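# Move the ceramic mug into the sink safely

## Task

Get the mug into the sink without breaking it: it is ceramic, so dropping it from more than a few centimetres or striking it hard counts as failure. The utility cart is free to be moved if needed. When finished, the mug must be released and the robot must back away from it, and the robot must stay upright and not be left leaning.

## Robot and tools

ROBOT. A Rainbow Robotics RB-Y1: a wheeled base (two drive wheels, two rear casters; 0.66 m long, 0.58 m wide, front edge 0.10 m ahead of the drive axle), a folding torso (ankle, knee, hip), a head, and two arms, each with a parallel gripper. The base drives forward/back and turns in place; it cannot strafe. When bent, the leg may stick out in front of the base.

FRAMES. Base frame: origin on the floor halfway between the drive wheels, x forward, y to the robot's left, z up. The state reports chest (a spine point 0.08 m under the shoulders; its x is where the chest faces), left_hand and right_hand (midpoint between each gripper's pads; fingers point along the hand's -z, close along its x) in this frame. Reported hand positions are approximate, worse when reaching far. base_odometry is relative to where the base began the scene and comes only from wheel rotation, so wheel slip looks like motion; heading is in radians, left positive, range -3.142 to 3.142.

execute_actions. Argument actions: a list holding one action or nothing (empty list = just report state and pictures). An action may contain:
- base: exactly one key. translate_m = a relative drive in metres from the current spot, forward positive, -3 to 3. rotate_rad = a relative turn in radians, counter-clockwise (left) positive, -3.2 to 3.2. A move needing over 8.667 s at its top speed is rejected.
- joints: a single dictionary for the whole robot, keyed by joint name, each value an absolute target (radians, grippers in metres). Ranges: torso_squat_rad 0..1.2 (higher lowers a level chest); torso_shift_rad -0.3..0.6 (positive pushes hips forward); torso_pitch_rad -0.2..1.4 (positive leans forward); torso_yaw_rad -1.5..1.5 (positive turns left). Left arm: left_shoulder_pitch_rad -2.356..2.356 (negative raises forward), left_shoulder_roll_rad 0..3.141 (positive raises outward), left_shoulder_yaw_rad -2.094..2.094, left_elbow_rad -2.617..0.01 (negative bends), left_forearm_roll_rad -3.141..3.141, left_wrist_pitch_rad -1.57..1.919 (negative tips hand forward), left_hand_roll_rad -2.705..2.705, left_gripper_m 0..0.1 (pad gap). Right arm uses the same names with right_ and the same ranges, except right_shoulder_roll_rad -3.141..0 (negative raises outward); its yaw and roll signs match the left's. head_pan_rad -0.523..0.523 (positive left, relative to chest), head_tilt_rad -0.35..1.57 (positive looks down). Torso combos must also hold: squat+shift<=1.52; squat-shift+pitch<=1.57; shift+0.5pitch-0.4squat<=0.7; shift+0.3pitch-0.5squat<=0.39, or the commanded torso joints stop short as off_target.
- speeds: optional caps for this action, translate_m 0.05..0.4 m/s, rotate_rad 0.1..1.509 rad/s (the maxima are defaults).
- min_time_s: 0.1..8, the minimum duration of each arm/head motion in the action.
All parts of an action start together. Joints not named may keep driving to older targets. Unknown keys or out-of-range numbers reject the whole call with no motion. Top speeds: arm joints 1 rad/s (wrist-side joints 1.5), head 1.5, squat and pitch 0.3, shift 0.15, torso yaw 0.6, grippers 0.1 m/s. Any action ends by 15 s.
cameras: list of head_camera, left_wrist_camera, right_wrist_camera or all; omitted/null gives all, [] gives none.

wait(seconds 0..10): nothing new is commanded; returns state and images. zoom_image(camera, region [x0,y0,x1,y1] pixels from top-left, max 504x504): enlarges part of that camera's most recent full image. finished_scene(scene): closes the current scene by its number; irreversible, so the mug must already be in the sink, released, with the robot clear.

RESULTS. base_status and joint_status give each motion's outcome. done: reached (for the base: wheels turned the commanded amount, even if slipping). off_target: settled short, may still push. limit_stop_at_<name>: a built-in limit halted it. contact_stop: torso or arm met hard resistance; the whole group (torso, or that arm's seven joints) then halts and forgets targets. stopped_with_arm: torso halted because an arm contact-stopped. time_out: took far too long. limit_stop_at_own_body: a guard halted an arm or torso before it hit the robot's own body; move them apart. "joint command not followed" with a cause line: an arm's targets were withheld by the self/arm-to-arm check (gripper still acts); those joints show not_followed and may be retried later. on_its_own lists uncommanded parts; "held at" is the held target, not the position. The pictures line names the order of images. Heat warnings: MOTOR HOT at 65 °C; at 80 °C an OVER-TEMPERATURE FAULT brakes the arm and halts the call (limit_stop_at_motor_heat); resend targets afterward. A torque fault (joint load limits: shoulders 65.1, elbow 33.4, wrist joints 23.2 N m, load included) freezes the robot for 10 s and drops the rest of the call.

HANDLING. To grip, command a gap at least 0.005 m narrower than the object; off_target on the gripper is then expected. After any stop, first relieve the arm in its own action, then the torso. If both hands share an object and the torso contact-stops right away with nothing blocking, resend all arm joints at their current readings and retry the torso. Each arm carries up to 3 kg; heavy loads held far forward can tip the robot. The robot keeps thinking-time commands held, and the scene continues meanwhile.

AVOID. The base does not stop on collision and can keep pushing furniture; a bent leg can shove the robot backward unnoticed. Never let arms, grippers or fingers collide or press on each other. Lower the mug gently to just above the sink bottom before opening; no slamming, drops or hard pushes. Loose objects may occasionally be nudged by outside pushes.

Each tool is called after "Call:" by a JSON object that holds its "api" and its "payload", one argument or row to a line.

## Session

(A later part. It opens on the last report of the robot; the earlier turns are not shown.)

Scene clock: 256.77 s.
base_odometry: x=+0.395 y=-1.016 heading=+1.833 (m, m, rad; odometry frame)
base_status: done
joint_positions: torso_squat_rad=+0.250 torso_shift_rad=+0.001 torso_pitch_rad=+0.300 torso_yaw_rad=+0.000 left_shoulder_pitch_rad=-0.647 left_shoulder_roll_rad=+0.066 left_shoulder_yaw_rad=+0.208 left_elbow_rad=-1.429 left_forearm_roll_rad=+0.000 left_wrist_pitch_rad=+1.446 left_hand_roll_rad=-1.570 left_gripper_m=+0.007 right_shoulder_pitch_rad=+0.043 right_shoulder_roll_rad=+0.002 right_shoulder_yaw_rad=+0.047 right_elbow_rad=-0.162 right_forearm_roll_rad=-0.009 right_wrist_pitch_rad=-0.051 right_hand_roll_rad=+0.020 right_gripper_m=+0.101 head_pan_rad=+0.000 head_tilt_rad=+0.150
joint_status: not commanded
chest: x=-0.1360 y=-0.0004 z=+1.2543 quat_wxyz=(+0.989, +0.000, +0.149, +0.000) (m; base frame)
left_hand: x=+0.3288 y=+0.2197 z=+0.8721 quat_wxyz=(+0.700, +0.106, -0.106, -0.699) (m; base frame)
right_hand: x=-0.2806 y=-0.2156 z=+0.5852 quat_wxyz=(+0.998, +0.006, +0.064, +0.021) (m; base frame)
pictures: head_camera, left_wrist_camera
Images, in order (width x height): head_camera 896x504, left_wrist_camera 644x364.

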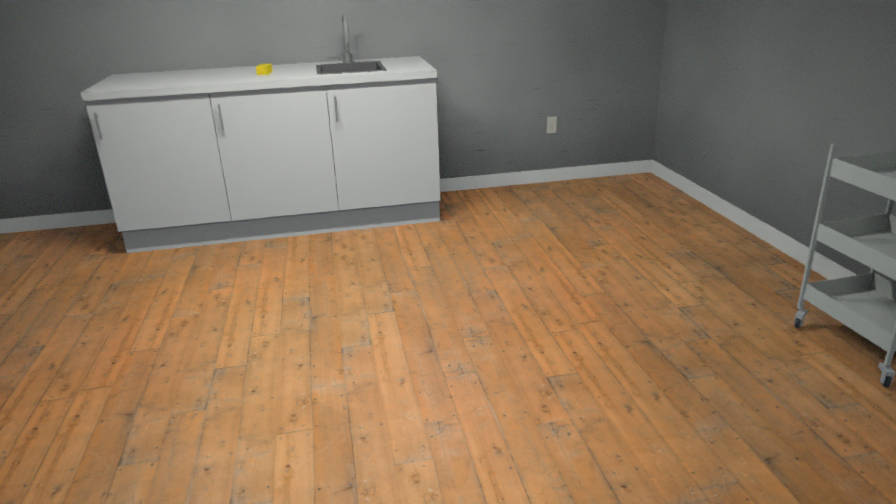

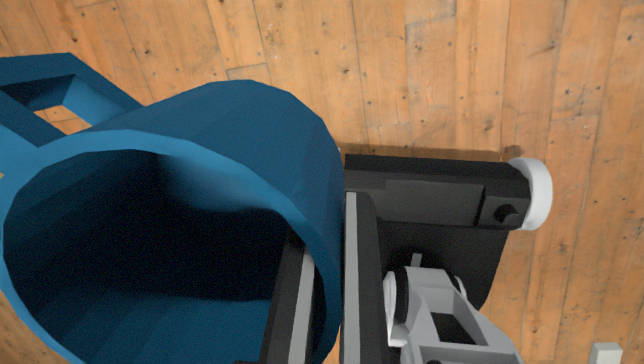

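Call:
{"api": "execute_actions", "payload": {
  "actions": [
    {"base":{"translate_m":2.62},"joints":{"torso_squat_rad":0.0,"torso_shift_rad":0.1,"torso_pitch_rad":0.35,"left_shoulder_pitch_rad":-1.153,"left_shoulder_roll_rad":0.202,"left_shoulder_yaw_rad":0.318,"left_elbow_rad":-1.304,"left_wrist_pitch_rad":1.783,"head_tilt_rad":0.3},"min_time_s":6}
  ],
  "cameras": []
}}

Call:
{"api": "execute_actions", "payload": {
  "actions": [
    {"base":{"rotate_rad":0.257}}
  ],
  "cameras": ["head_camera","left_wrist_camera"]
}}

Scene clock: 274.13 s.
base_odometry: x=-0.286 y=+1.514 heading=+1.834 (m, m, rad; odometry frame)
base_status: done
joint_positions: torso_squat_rad=+0.000 torso_shift_rad=+0.100 torso_pitch_rad=+0.350 torso_yaw_rad=+0.000 left_shoulder_pitch_rad=-1.153 left_shoulder_roll_rad=+0.202 left_shoulder_yaw_rad=+0.318 left_elbow_rad=-1.304 left_forearm_roll_rad=+0.000 left_wrist_pitch_rad=+1.783 left_hand_roll_rad=-1.570 left_gripper_m=+0.007 right_shoulder_pitch_rad=+0.043 right_shoulder_roll_rad=+0.002 right_shoulder_yaw_rad=+0.047 right_elbow_rad=-0.162 right_forearm_roll_rad=-0.009 right_wrist_pitch_rad=-0.051 right_hand_roll_rad=+0.020 right_gripper_m=+0.101 head_pan_rad=+0.000 head_tilt_rad=+0.300
joint_status: all done
chest: x=-0.0519 y=-0.0004 z=+1.2676 quat_wxyz=(+0.985, +0.000, +0.174, +0.000) (m; base frame)
left_hand: x=+0.4979 y=+0.2193 z=+1.0462 quat_wxyz=(+0.699, +0.105, -0.106, -0.699) (m; base frame)
right_hand: x=-0.2298 y=-0.2156 z=+0.6066 quat_wxyz=(+0.996, +0.006, +0.089, +0.021) (m; base frame)
pictures: none
No camera images: the call's "cameras" was empty. Leave "cameras" out to get every camera's image.

Scene clock: 275.90 s.
base_odometry: x=-0.286 y=+1.514 heading=+2.090 (m, m, rad; odometry frame)
base_status: done
joint_positions: torso_squat_rad=+0.000 torso_shift_rad=+0.100 torso_pitch_rad=+0.350 torso_yaw_rad=+0.000 left_shoulder_pitch_rad=-1.153 left_shoulder_roll_rad=+0.202 left_shoulder_yaw_rad=+0.318 left_elbow_rad=-1.304 left_forearm_roll_rad=+0.000 left_wrist_pitch_rad=+1.783 left_hand_roll_rad=-1.570 left_gripper_m=+0.007 right_shoulder_pitch_rad=+0.043 right_shoulder_roll_rad=+0.002 right_shoulder_yaw_rad=+0.047 right_elbow_rad=-0.162 right_forearm_roll_rad=-0.009 right_wrist_pitch_rad=-0.051 right_hand_roll_rad=+0.020 right_gripper_m=+0.101 head_pan_rad=+0.000 head_tilt_rad=+0.300
joint_status: not commanded
chest: x=-0.0519 y=-0.0004 z=+1.2676 quat_wxyz=(+0.985, +0.000, +0.174, +0.000) (m; base frame)
left_hand: x=+0.4979 y=+0.2193 z=+1.0462 quat_wxyz=(+0.699, +0.105, -0.106, -0.699) (m; base frame)
right_hand: x=-0.2298 y=-0.2156 z=+0.6066 quat_wxyz=(+0.996, +0.006, +0.089, +0.021) (m; base frame)
pictures: head_camera, left_wrist_camera
Images, in order (width x height): head_camera 896x504, left_wrist_camera 644x364.

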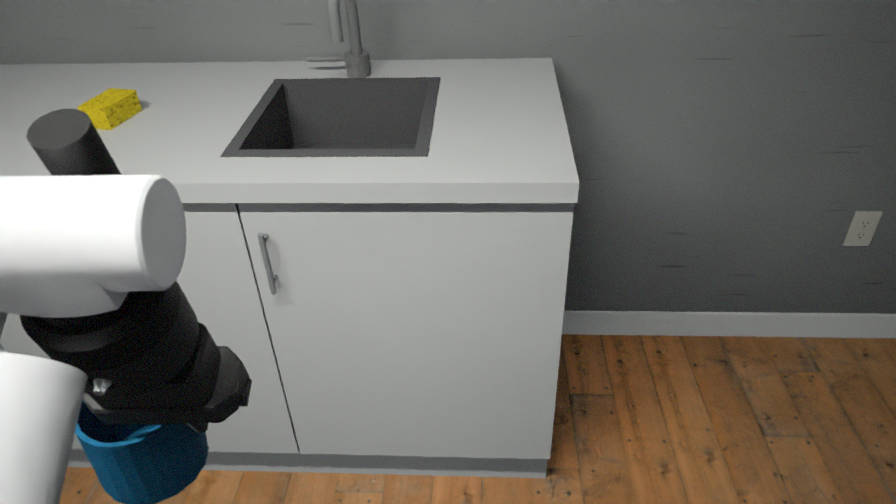

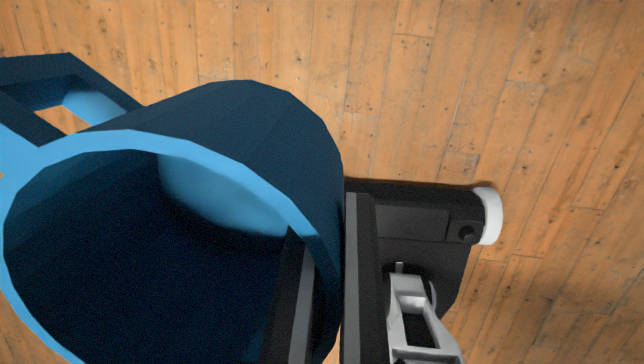

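Call:
{"api": "execute_actions", "payload": {
  "actions": [
    {"base":{"translate_m":0.45},"joints":{"left_shoulder_pitch_rad":-1.232,"left_shoulder_roll_rad":0.229,"left_shoulder_yaw_rad":0.328,"left_elbow_rad":-1.33,"left_wrist_pitch_rad":1.892,"head_tilt_rad":0.5},"min_time_s":1.5}
  ],
  "cameras": ["head_camera","left_wrist_camera"]
}}

Scene clock: 300.70 s.
base_odometry: x=-0.510 y=+1.904 heading=+2.091 (m, m, rad; odometry frame)
base_status: done
joint_positions: torso_squat_rad=+0.000 torso_shift_rad=+0.100 torso_pitch_rad=+0.350 torso_yaw_rad=+0.000 left_shoulder_pitch_rad=-1.232 left_shoulder_roll_rad=+0.229 left_shoulder_yaw_rad=+0.328 left_elbow_rad=-1.330 left_forearm_roll_rad=+0.000 left_wrist_pitch_rad=+1.892 left_hand_roll_rad=-1.570 left_gripper_m=+0.007 right_shoulder_pitch_rad=+0.043 right_shoulder_roll_rad=+0.002 right_shoulder_yaw_rad=+0.047 right_elbow_rad=-0.162 right_forearm_roll_rad=-0.009 right_wrist_pitch_rad=-0.051 right_hand_roll_rad=+0.020 right_gripper_m=+0.101 head_pan_rad=+0.000 head_tilt_rad=+0.500
joint_status: all done
chest: x=-0.0520 y=-0.0004 z=+1.2677 quat_wxyz=(+0.985, +0.000, +0.174, +0.000) (m; base frame)
left_hand: x=+0.4994 y=+0.2196 z=+1.0900 quat_wxyz=(+0.699, +0.106, -0.105, -0.699) (m; base frame)
right_hand: x=-0.2298 y=-0.2156 z=+0.6066 quat_wxyz=(+0.996, +0.006, +0.089, +0.021) (m; base frame)
pictures: head_camera, left_wrist_camera
Images, in order (width x height): head_camera 896x504, left_wrist_camera 644x364.

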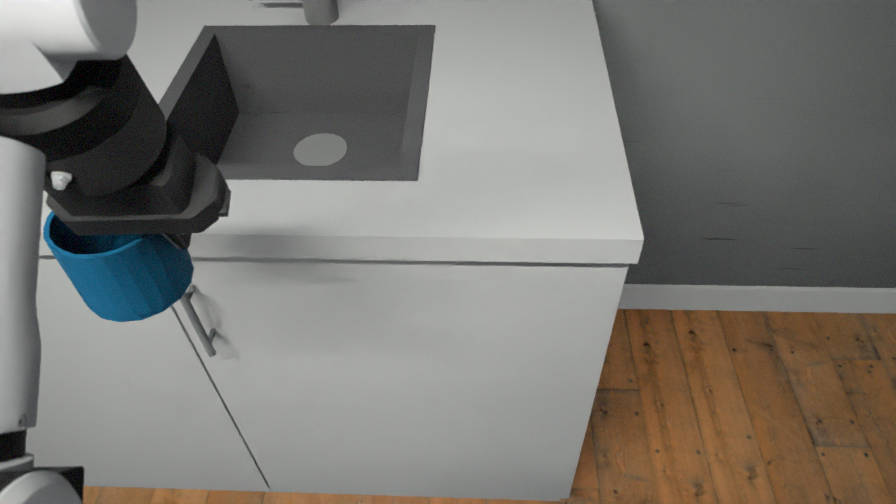

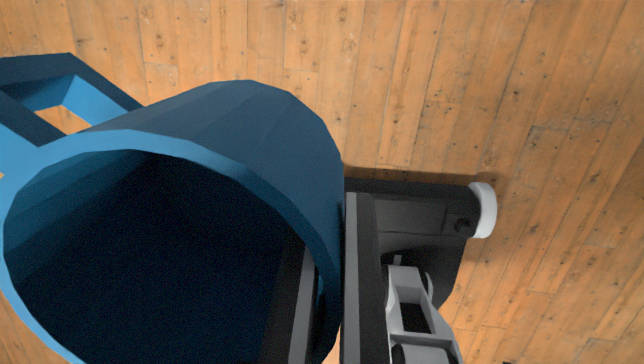

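Call:
{"api": "execute_actions", "payload": {
  "actions": [
    {"base":{"translate_m":0.47},"joints":{"head_tilt_rad":0.65,"head_pan_rad":0.25}}
  ],
  "cameras": ["head_camera","left_wrist_camera"]
}}

Scene clock: 320.67 s.
TORQUE FAULT: left_wrist_pitch_rad reached its load limit. The robot stopped for 10 seconds, dropped its targets and accepts commands again. The stop added 9.0 s to the call and to motion_time.
base_odometry: x=-0.740 y=+2.306 heading=+2.093 (m, m, rad; odometry frame)
base_status: translate_m torque_fault (by the wheels' count: +0.463 of +0.470)
joint_positions: torso_squat_rad=+0.000 torso_shift_rad=+0.099 torso_pitch_rad=+0.349 torso_yaw_rad=+0.001 left_shoulder_pitch_rad=-1.225 left_shoulder_roll_rad=+0.231 left_shoulder_yaw_rad=+0.328 left_elbow_rad=-1.328 left_forearm_roll_rad=-0.002 left_wrist_pitch_rad=+1.897 left_hand_roll_rad=-1.570 left_gripper_m=+0.007 right_shoulder_pitch_rad=+0.043 right_shoulder_roll_rad=+0.002 right_shoulder_yaw_rad=+0.047 right_elbow_rad=-0.162 right_forearm_roll_rad=-0.009 right_wrist_pitch_rad=-0.051 right_hand_roll_rad=+0.020 right_gripper_m=+0.101 head_pan_rad=+0.250 head_tilt_rad=+0.650
joint_status: all done
chest: x=-0.0527 y=+0.0000 z=+1.2678 quat_wxyz=(+0.985, +0.000, +0.174, +0.001) (m; base frame)
left_hand: x=+0.4960 y=+0.2236 z=+1.0870 quat_wxyz=(+0.702, +0.103, -0.100, -0.698) (m; base frame)
right_hand: x=-0.2295 y=-0.2156 z=+0.6066 quat_wxyz=(+0.996, +0.006, +0.088, +0.022) (m; base frame)
pictures: head_camera, left_wrist_camera
Images, in order (width x height): head_camera 896x504, left_wrist_camera 644x364.

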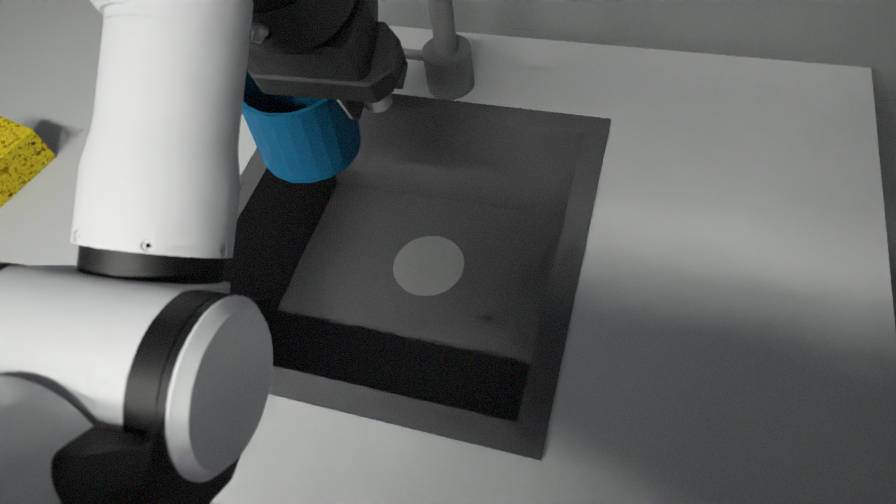

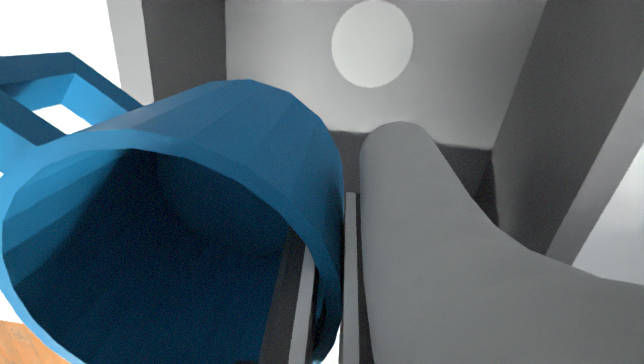

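Call:
{"api": "execute_actions", "payload": {
  "actions": [
    {"base":{"translate_m":-0.1},"joints":{"left_gripper_m":0.0},"speeds":{"translate_m":0.08}}
  ],
  "cameras": ["head_camera","left_wrist_camera"]
}}

Scene clock: 327.13 s.
base_odometry: x=-0.690 y=+2.219 heading=+2.092 (m, m, rad; odometry frame)
base_status: done
joint_positions: torso_squat_rad=+0.000 torso_shift_rad=+0.100 torso_pitch_rad=+0.350 torso_yaw_rad=+0.000 left_shoulder_pitch_rad=-1.230 left_shoulder_roll_rad=+0.229 left_shoulder_yaw_rad=+0.328 left_elbow_rad=-1.329 left_forearm_roll_rad=+0.000 left_wrist_pitch_rad=+1.894 left_hand_roll_rad=-1.570 left_gripper_m=+0.007 right_shoulder_pitch_rad=+0.043 right_shoulder_roll_rad=+0.002 right_shoulder_yaw_rad=+0.047 right_elbow_rad=-0.162 right_forearm_roll_rad=-0.009 right_wrist_pitch_rad=-0.051 right_hand_roll_rad=+0.020 right_gripper_m=+0.101 head_pan_rad=+0.250 head_tilt_rad=+0.650
joint_status: left_gripper_m off_target (ended at +0.007, target +0.000)
chest: x=-0.0520 y=-0.0004 z=+1.2677 quat_wxyz=(+0.985, +0.000, +0.174, +0.000) (m; base frame)
left_hand: x=+0.4982 y=+0.2202 z=+1.0887 quat_wxyz=(+0.700, +0.104, -0.103, -0.699) (m; base frame)
right_hand: x=-0.2297 y=-0.2156 z=+0.6065 quat_wxyz=(+0.996, +0.006, +0.088, +0.021) (m; base frame)
pictures: head_camera, left_wrist_camera
Images, in order (width x height): head_camera 896x504, left_wrist_camera 644x364.

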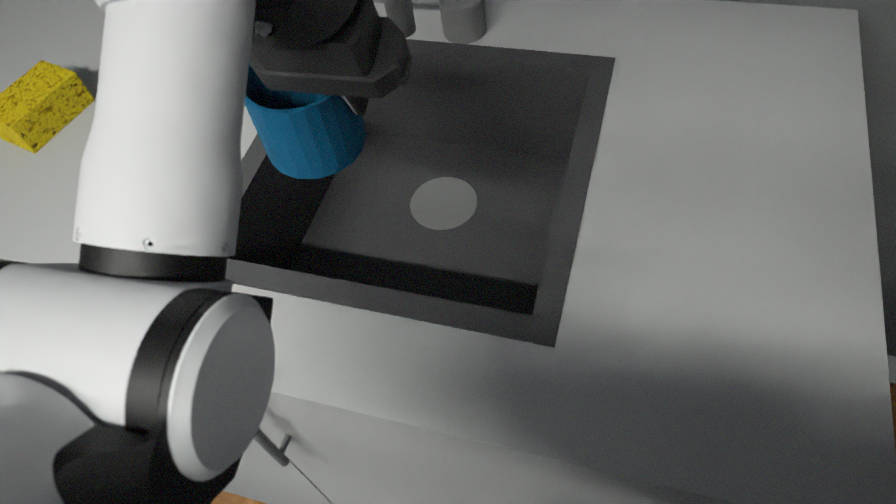

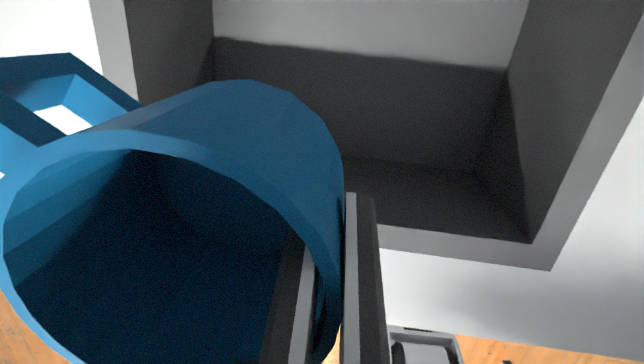

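Call:
{"api": "execute_actions", "payload": {
  "actions": [
    {"joints":{"torso_squat_rad":0.6,"torso_yaw_rad":-0.02,"head_tilt_rad":0.55}}
  ],
  "cameras": ["head_camera","left_wrist_camera"]
}}

Scene clock: 364.00 s.
base_odometry: x=-0.690 y=+2.219 heading=+2.092 (m, m, rad; odometry frame)
base_status: not commanded
joint_positions: torso_squat_rad=+0.600 torso_shift_rad=+0.100 torso_pitch_rad=+0.350 torso_yaw_rad=-0.020 left_shoulder_pitch_rad=-1.230 left_shoulder_roll_rad=+0.229 left_shoulder_yaw_rad=+0.328 left_elbow_rad=-1.329 left_forearm_roll_rad=+0.000 left_wrist_pitch_rad=+1.894 left_hand_roll_rad=-1.570 left_gripper_m=+0.007 right_shoulder_pitch_rad=+0.043 right_shoulder_roll_rad=+0.002 right_shoulder_yaw_rad=+0.047 right_elbow_rad=-0.162 right_forearm_roll_rad=-0.009 right_wrist_pitch_rad=-0.051 right_hand_roll_rad=+0.020 right_gripper_m=+0.101 head_pan_rad=+0.250 head_tilt_rad=+0.550
joint_status: all done
chest: x=-0.0643 y=-0.0003 z=+1.1460 quat_wxyz=(+0.985, -0.002, +0.174, -0.010) (m; base frame)
left_hand: x=+0.4900 y=+0.2087 z=+0.9656 quat_wxyz=(+0.694, +0.101, -0.107, -0.705) (m; base frame)
right_hand: x=-0.2459 y=-0.2167 z=+0.4864 quat_wxyz=(+0.996, +0.004, +0.088, +0.011) (m; base frame)
pictures: head_camera, left_wrist_camera
Images, in order (width x height): head_camera 896x504, left_wrist_camera 644x364.

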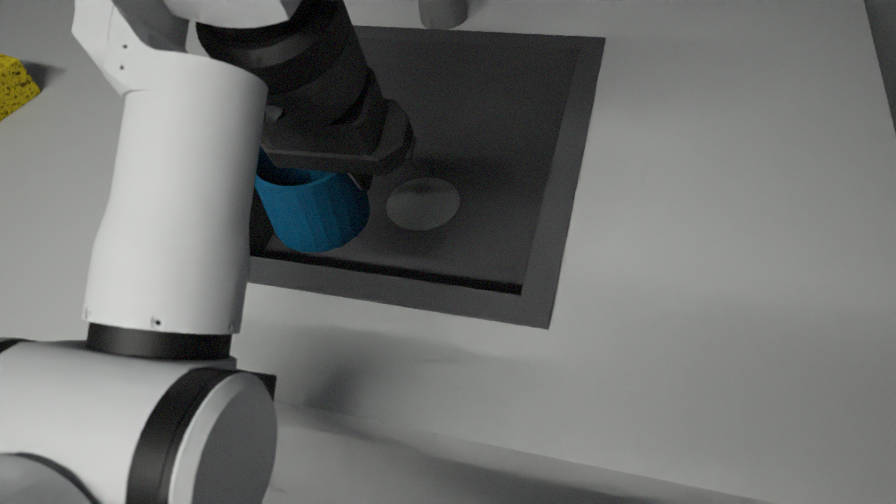

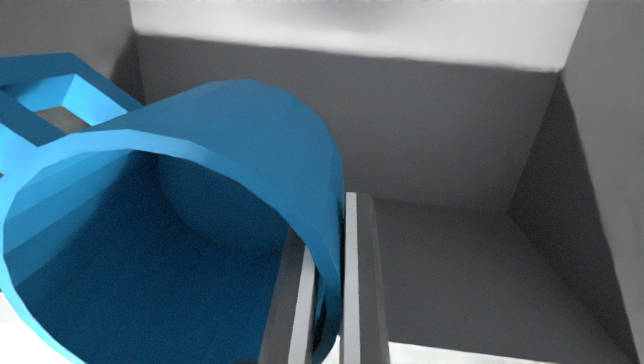

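Call:
{"api": "execute_actions", "payload": {
  "actions": [
    {"joints":{"left_shoulder_pitch_rad":-1.082,"left_shoulder_roll_rad":0.18,"left_shoulder_yaw_rad":0.307,"left_elbow_rad":-1.045,"left_wrist_pitch_rad":1.451,"head_tilt_rad":0.65},"min_time_s":1.5}
  ],
  "cameras": ["head_camera","left_wrist_camera"]
}}

Scene clock: 380.43 s.
base_odometry: x=-0.690 y=+2.220 heading=+2.092 (m, m, rad; odometry frame)
base_status: not commanded
joint_positions: torso_squat_rad=+0.600 torso_shift_rad=+0.100 torso_pitch_rad=+0.349 torso_yaw_rad=-0.020 left_shoulder_pitch_rad=-1.095 left_shoulder_roll_rad=+0.186 left_shoulder_yaw_rad=+0.309 left_elbow_rad=-1.053 left_forearm_roll_rad=+0.000 left_wrist_pitch_rad=+1.453 left_hand_roll_rad=-1.570 left_gripper_m=+0.008 right_shoulder_pitch_rad=+0.043 right_shoulder_roll_rad=+0.002 right_shoulder_yaw_rad=+0.047 right_elbow_rad=-0.162 right_forearm_roll_rad=-0.009 right_wrist_pitch_rad=-0.051 right_hand_roll_rad=+0.020 right_gripper_m=+0.101 head_pan_rad=+0.250 head_tilt_rad=+0.650
joint_status: left_shoulder_pitch_rad contact_stop (moved +0.135 of +0.148); left_elbow_rad contact_stop (moved +0.276 of +0.284); the others done
chest: x=-0.0645 y=-0.0004 z=+1.1461 quat_wxyz=(+0.985, -0.002, +0.174, -0.010) (m; base frame)
left_hand: x=+0.5019 y=+0.2084 z=+0.8353 quat_wxyz=(+0.693, +0.110, -0.115, -0.704) (m; base frame)
right_hand: x=-0.2459 y=-0.2166 z=+0.4863 quat_wxyz=(+0.996, +0.004, +0.088, +0.011) (m; base frame)
pictures: head_camera, left_wrist_camera
Images, in order (width x height): head_camera 896x504, left_wrist_camera 644x364.

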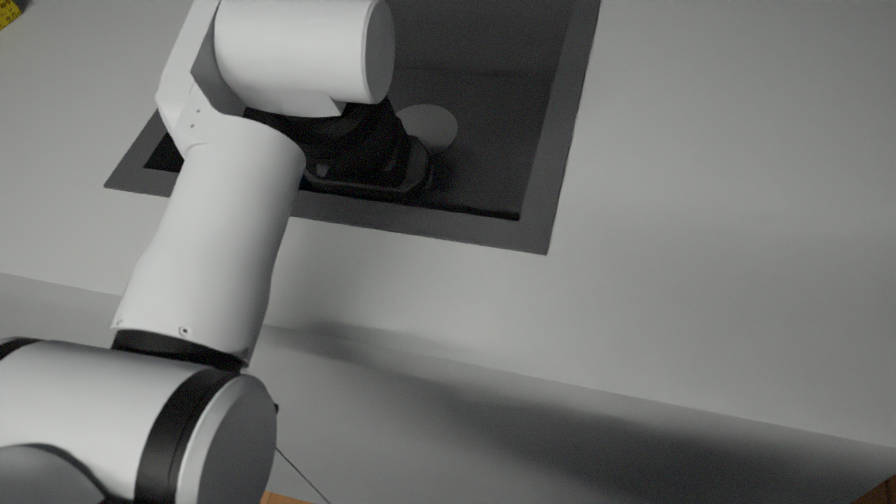

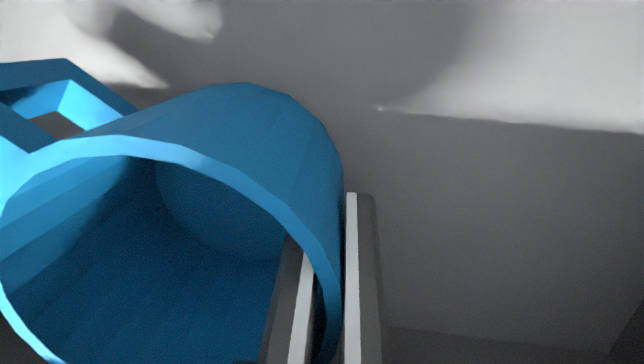

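Call:
{"api": "execute_actions", "payload": {
  "actions": [
    {"joints":{"left_shoulder_pitch_rad":-1.1,"left_gripper_m":0.045}}
  ],
  "cameras": ["left_wrist_camera"]
}}

Scene clock: 387.10 s.
base_odometry: x=-0.690 y=+2.220 heading=+2.092 (m, m, rad; odometry frame)
base_status: not commanded
joint_positions: torso_squat_rad=+0.600 torso_shift_rad=+0.100 torso_pitch_rad=+0.350 torso_yaw_rad=-0.020 left_shoulder_pitch_rad=-1.100 left_shoulder_roll_rad=+0.186 left_shoulder_yaw_rad=+0.309 left_elbow_rad=-1.053 left_forearm_roll_rad=+0.000 left_wrist_pitch_rad=+1.453 left_hand_roll_rad=-1.570 left_gripper_m=+0.045 right_shoulder_pitch_rad=+0.043 right_shoulder_roll_rad=+0.002 right_shoulder_yaw_rad=+0.047 right_elbow_rad=-0.162 right_forearm_roll_rad=-0.009 right_wrist_pitch_rad=-0.051 right_hand_roll_rad=+0.020 right_gripper_m=+0.101 head_pan_rad=+0.250 head_tilt_rad=+0.650
joint_status: all done
chest: x=-0.0644 y=-0.0004 z=+1.1460 quat_wxyz=(+0.985, -0.002, +0.174, -0.010) (m; base frame)
left_hand: x=+0.5037 y=+0.2072 z=+0.8376 quat_wxyz=(+0.692, +0.111, -0.117, -0.704) (m; base frame)
right_hand: x=-0.2459 y=-0.2166 z=+0.4863 quat_wxyz=(+0.996, +0.004, +0.088, +0.011) (m; base frame)
pictures: left_wrist_camera
Images, in order (width x height): left_wrist_camera 644x364.

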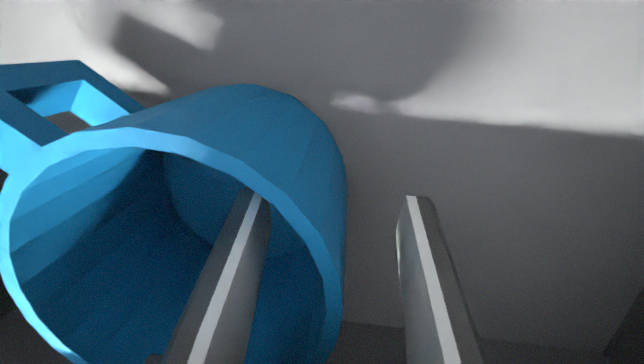

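Call:
{"api": "execute_actions", "payload": {
  "actions": [
    {"joints":{"torso_squat_rad":0.0,"torso_shift_rad":0.075}}
  ],
  "cameras": ["head_camera","left_wrist_camera"]
}}

Scene clock: 394.20 s.
base_odometry: x=-0.690 y=+2.220 heading=+2.092 (m, m, rad; odometry frame)
base_status: not commanded
joint_positions: torso_squat_rad=+0.000 torso_shift_rad=+0.075 torso_pitch_rad=+0.350 torso_yaw_rad=-0.020 left_shoulder_pitch_rad=-1.100 left_shoulder_roll_rad=+0.186 left_shoulder_yaw_rad=+0.309 left_elbow_rad=-1.053 left_forearm_roll_rad=+0.000 left_wrist_pitch_rad=+1.453 left_hand_roll_rad=-1.570 left_gripper_m=+0.045 right_shoulder_pitch_rad=+0.043 right_shoulder_roll_rad=+0.002 right_shoulder_yaw_rad=+0.047 right_elbow_rad=-0.162 right_forearm_roll_rad=-0.009 right_wrist_pitch_rad=-0.051 right_hand_roll_rad=+0.020 right_gripper_m=+0.101 head_pan_rad=+0.250 head_tilt_rad=+0.650
joint_status: all done
chest: x=-0.0694 y=-0.0005 z=+1.2692 quat_wxyz=(+0.985, -0.002, +0.174, -0.010) (m; base frame)
left_hand: x=+0.4985 y=+0.2071 z=+0.9605 quat_wxyz=(+0.692, +0.111, -0.117, -0.704) (m; base frame)
right_hand: x=-0.2512 y=-0.2167 z=+0.6095 quat_wxyz=(+0.996, +0.004, +0.089, +0.011) (m; base frame)
pictures: head_camera, left_wrist_camera
Images, in order (width x height): head_camera 896x504, left_wrist_camera 644x364.

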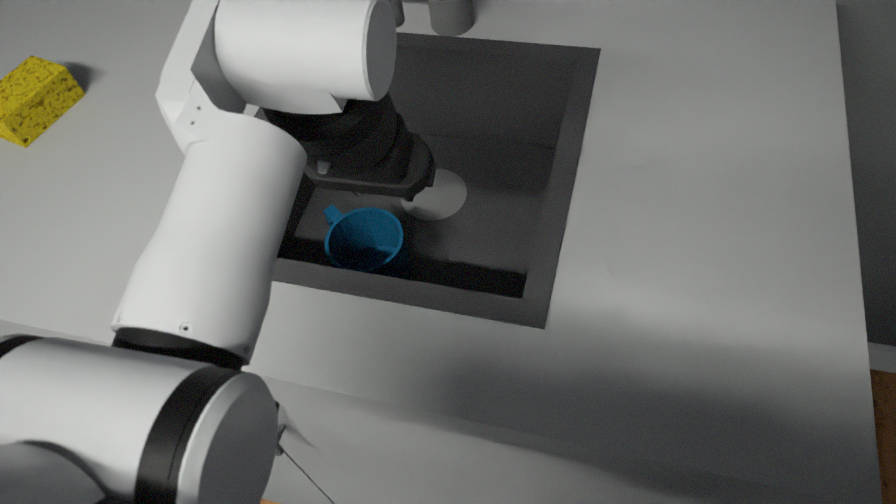

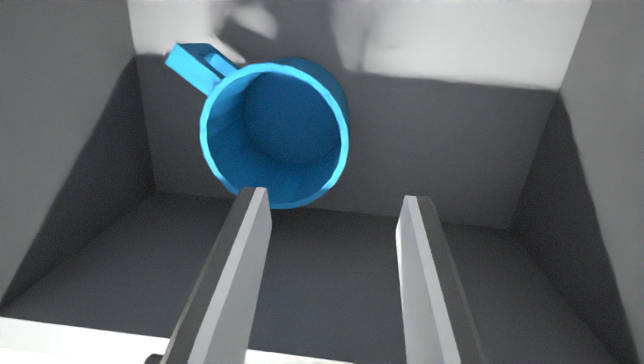

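Call:
{"api": "execute_actions", "payload": {
  "actions": [
    {"base":{"translate_m":-0.6},"joints":{"torso_pitch_rad":0.1,"left_elbow_rad":-1.2,"head_pan_rad":0.1}}
  ],
  "cameras": ["head_camera"]
}}

Scene clock: 403.00 s.
base_odometry: x=-0.391 y=+1.699 heading=+2.093 (m, m, rad; odometry frame)
base_status: done
joint_positions: torso_squat_rad=+0.000 torso_shift_rad=+0.075 torso_pitch_rad=+0.100 torso_yaw_rad=-0.020 left_shoulder_pitch_rad=-1.100 left_shoulder_roll_rad=+0.186 left_shoulder_yaw_rad=+0.309 left_elbow_rad=-1.200 left_forearm_roll_rad=+0.000 left_wrist_pitch_rad=+1.453 left_hand_roll_rad=-1.570 left_gripper_m=+0.045 right_shoulder_pitch_rad=+0.043 right_shoulder_roll_rad=+0.002 right_shoulder_yaw_rad=+0.047 right_elbow_rad=-0.162 right_forearm_roll_rad=-0.009 right_wrist_pitch_rad=-0.051 right_hand_roll_rad=+0.020 right_gripper_m=+0.101 head_pan_rad=+0.100 head_tilt_rad=+0.650
joint_status: all done
chest: x=-0.1447 y=-0.0005 z=+1.2864 quat_wxyz=(+0.999, +0.000, +0.050, -0.010) (m; base frame)
left_hand: x=+0.4939 y=+0.2067 z=+1.1832 quat_wxyz=(+0.655, +0.247, -0.252, -0.668) (m; base frame)
right_hand: x=-0.1577 y=-0.2167 z=+0.6023 quat_wxyz=(+0.999, +0.002, -0.036, +0.012) (m; base frame)
pictures: head_camera
Images, in order (width x height): head_camera 896x504.

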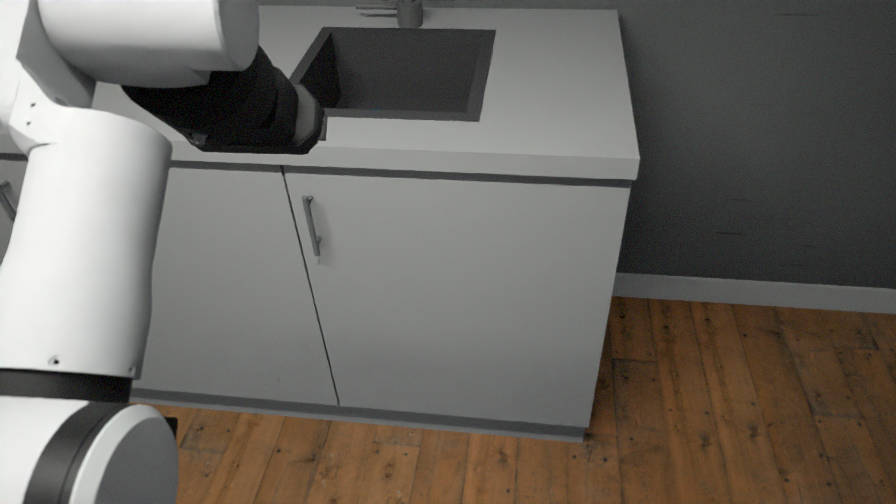

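Call:
{"api": "finished_scene", "payload": {
  "scene": 1
}}

The scene is finished: the task was done.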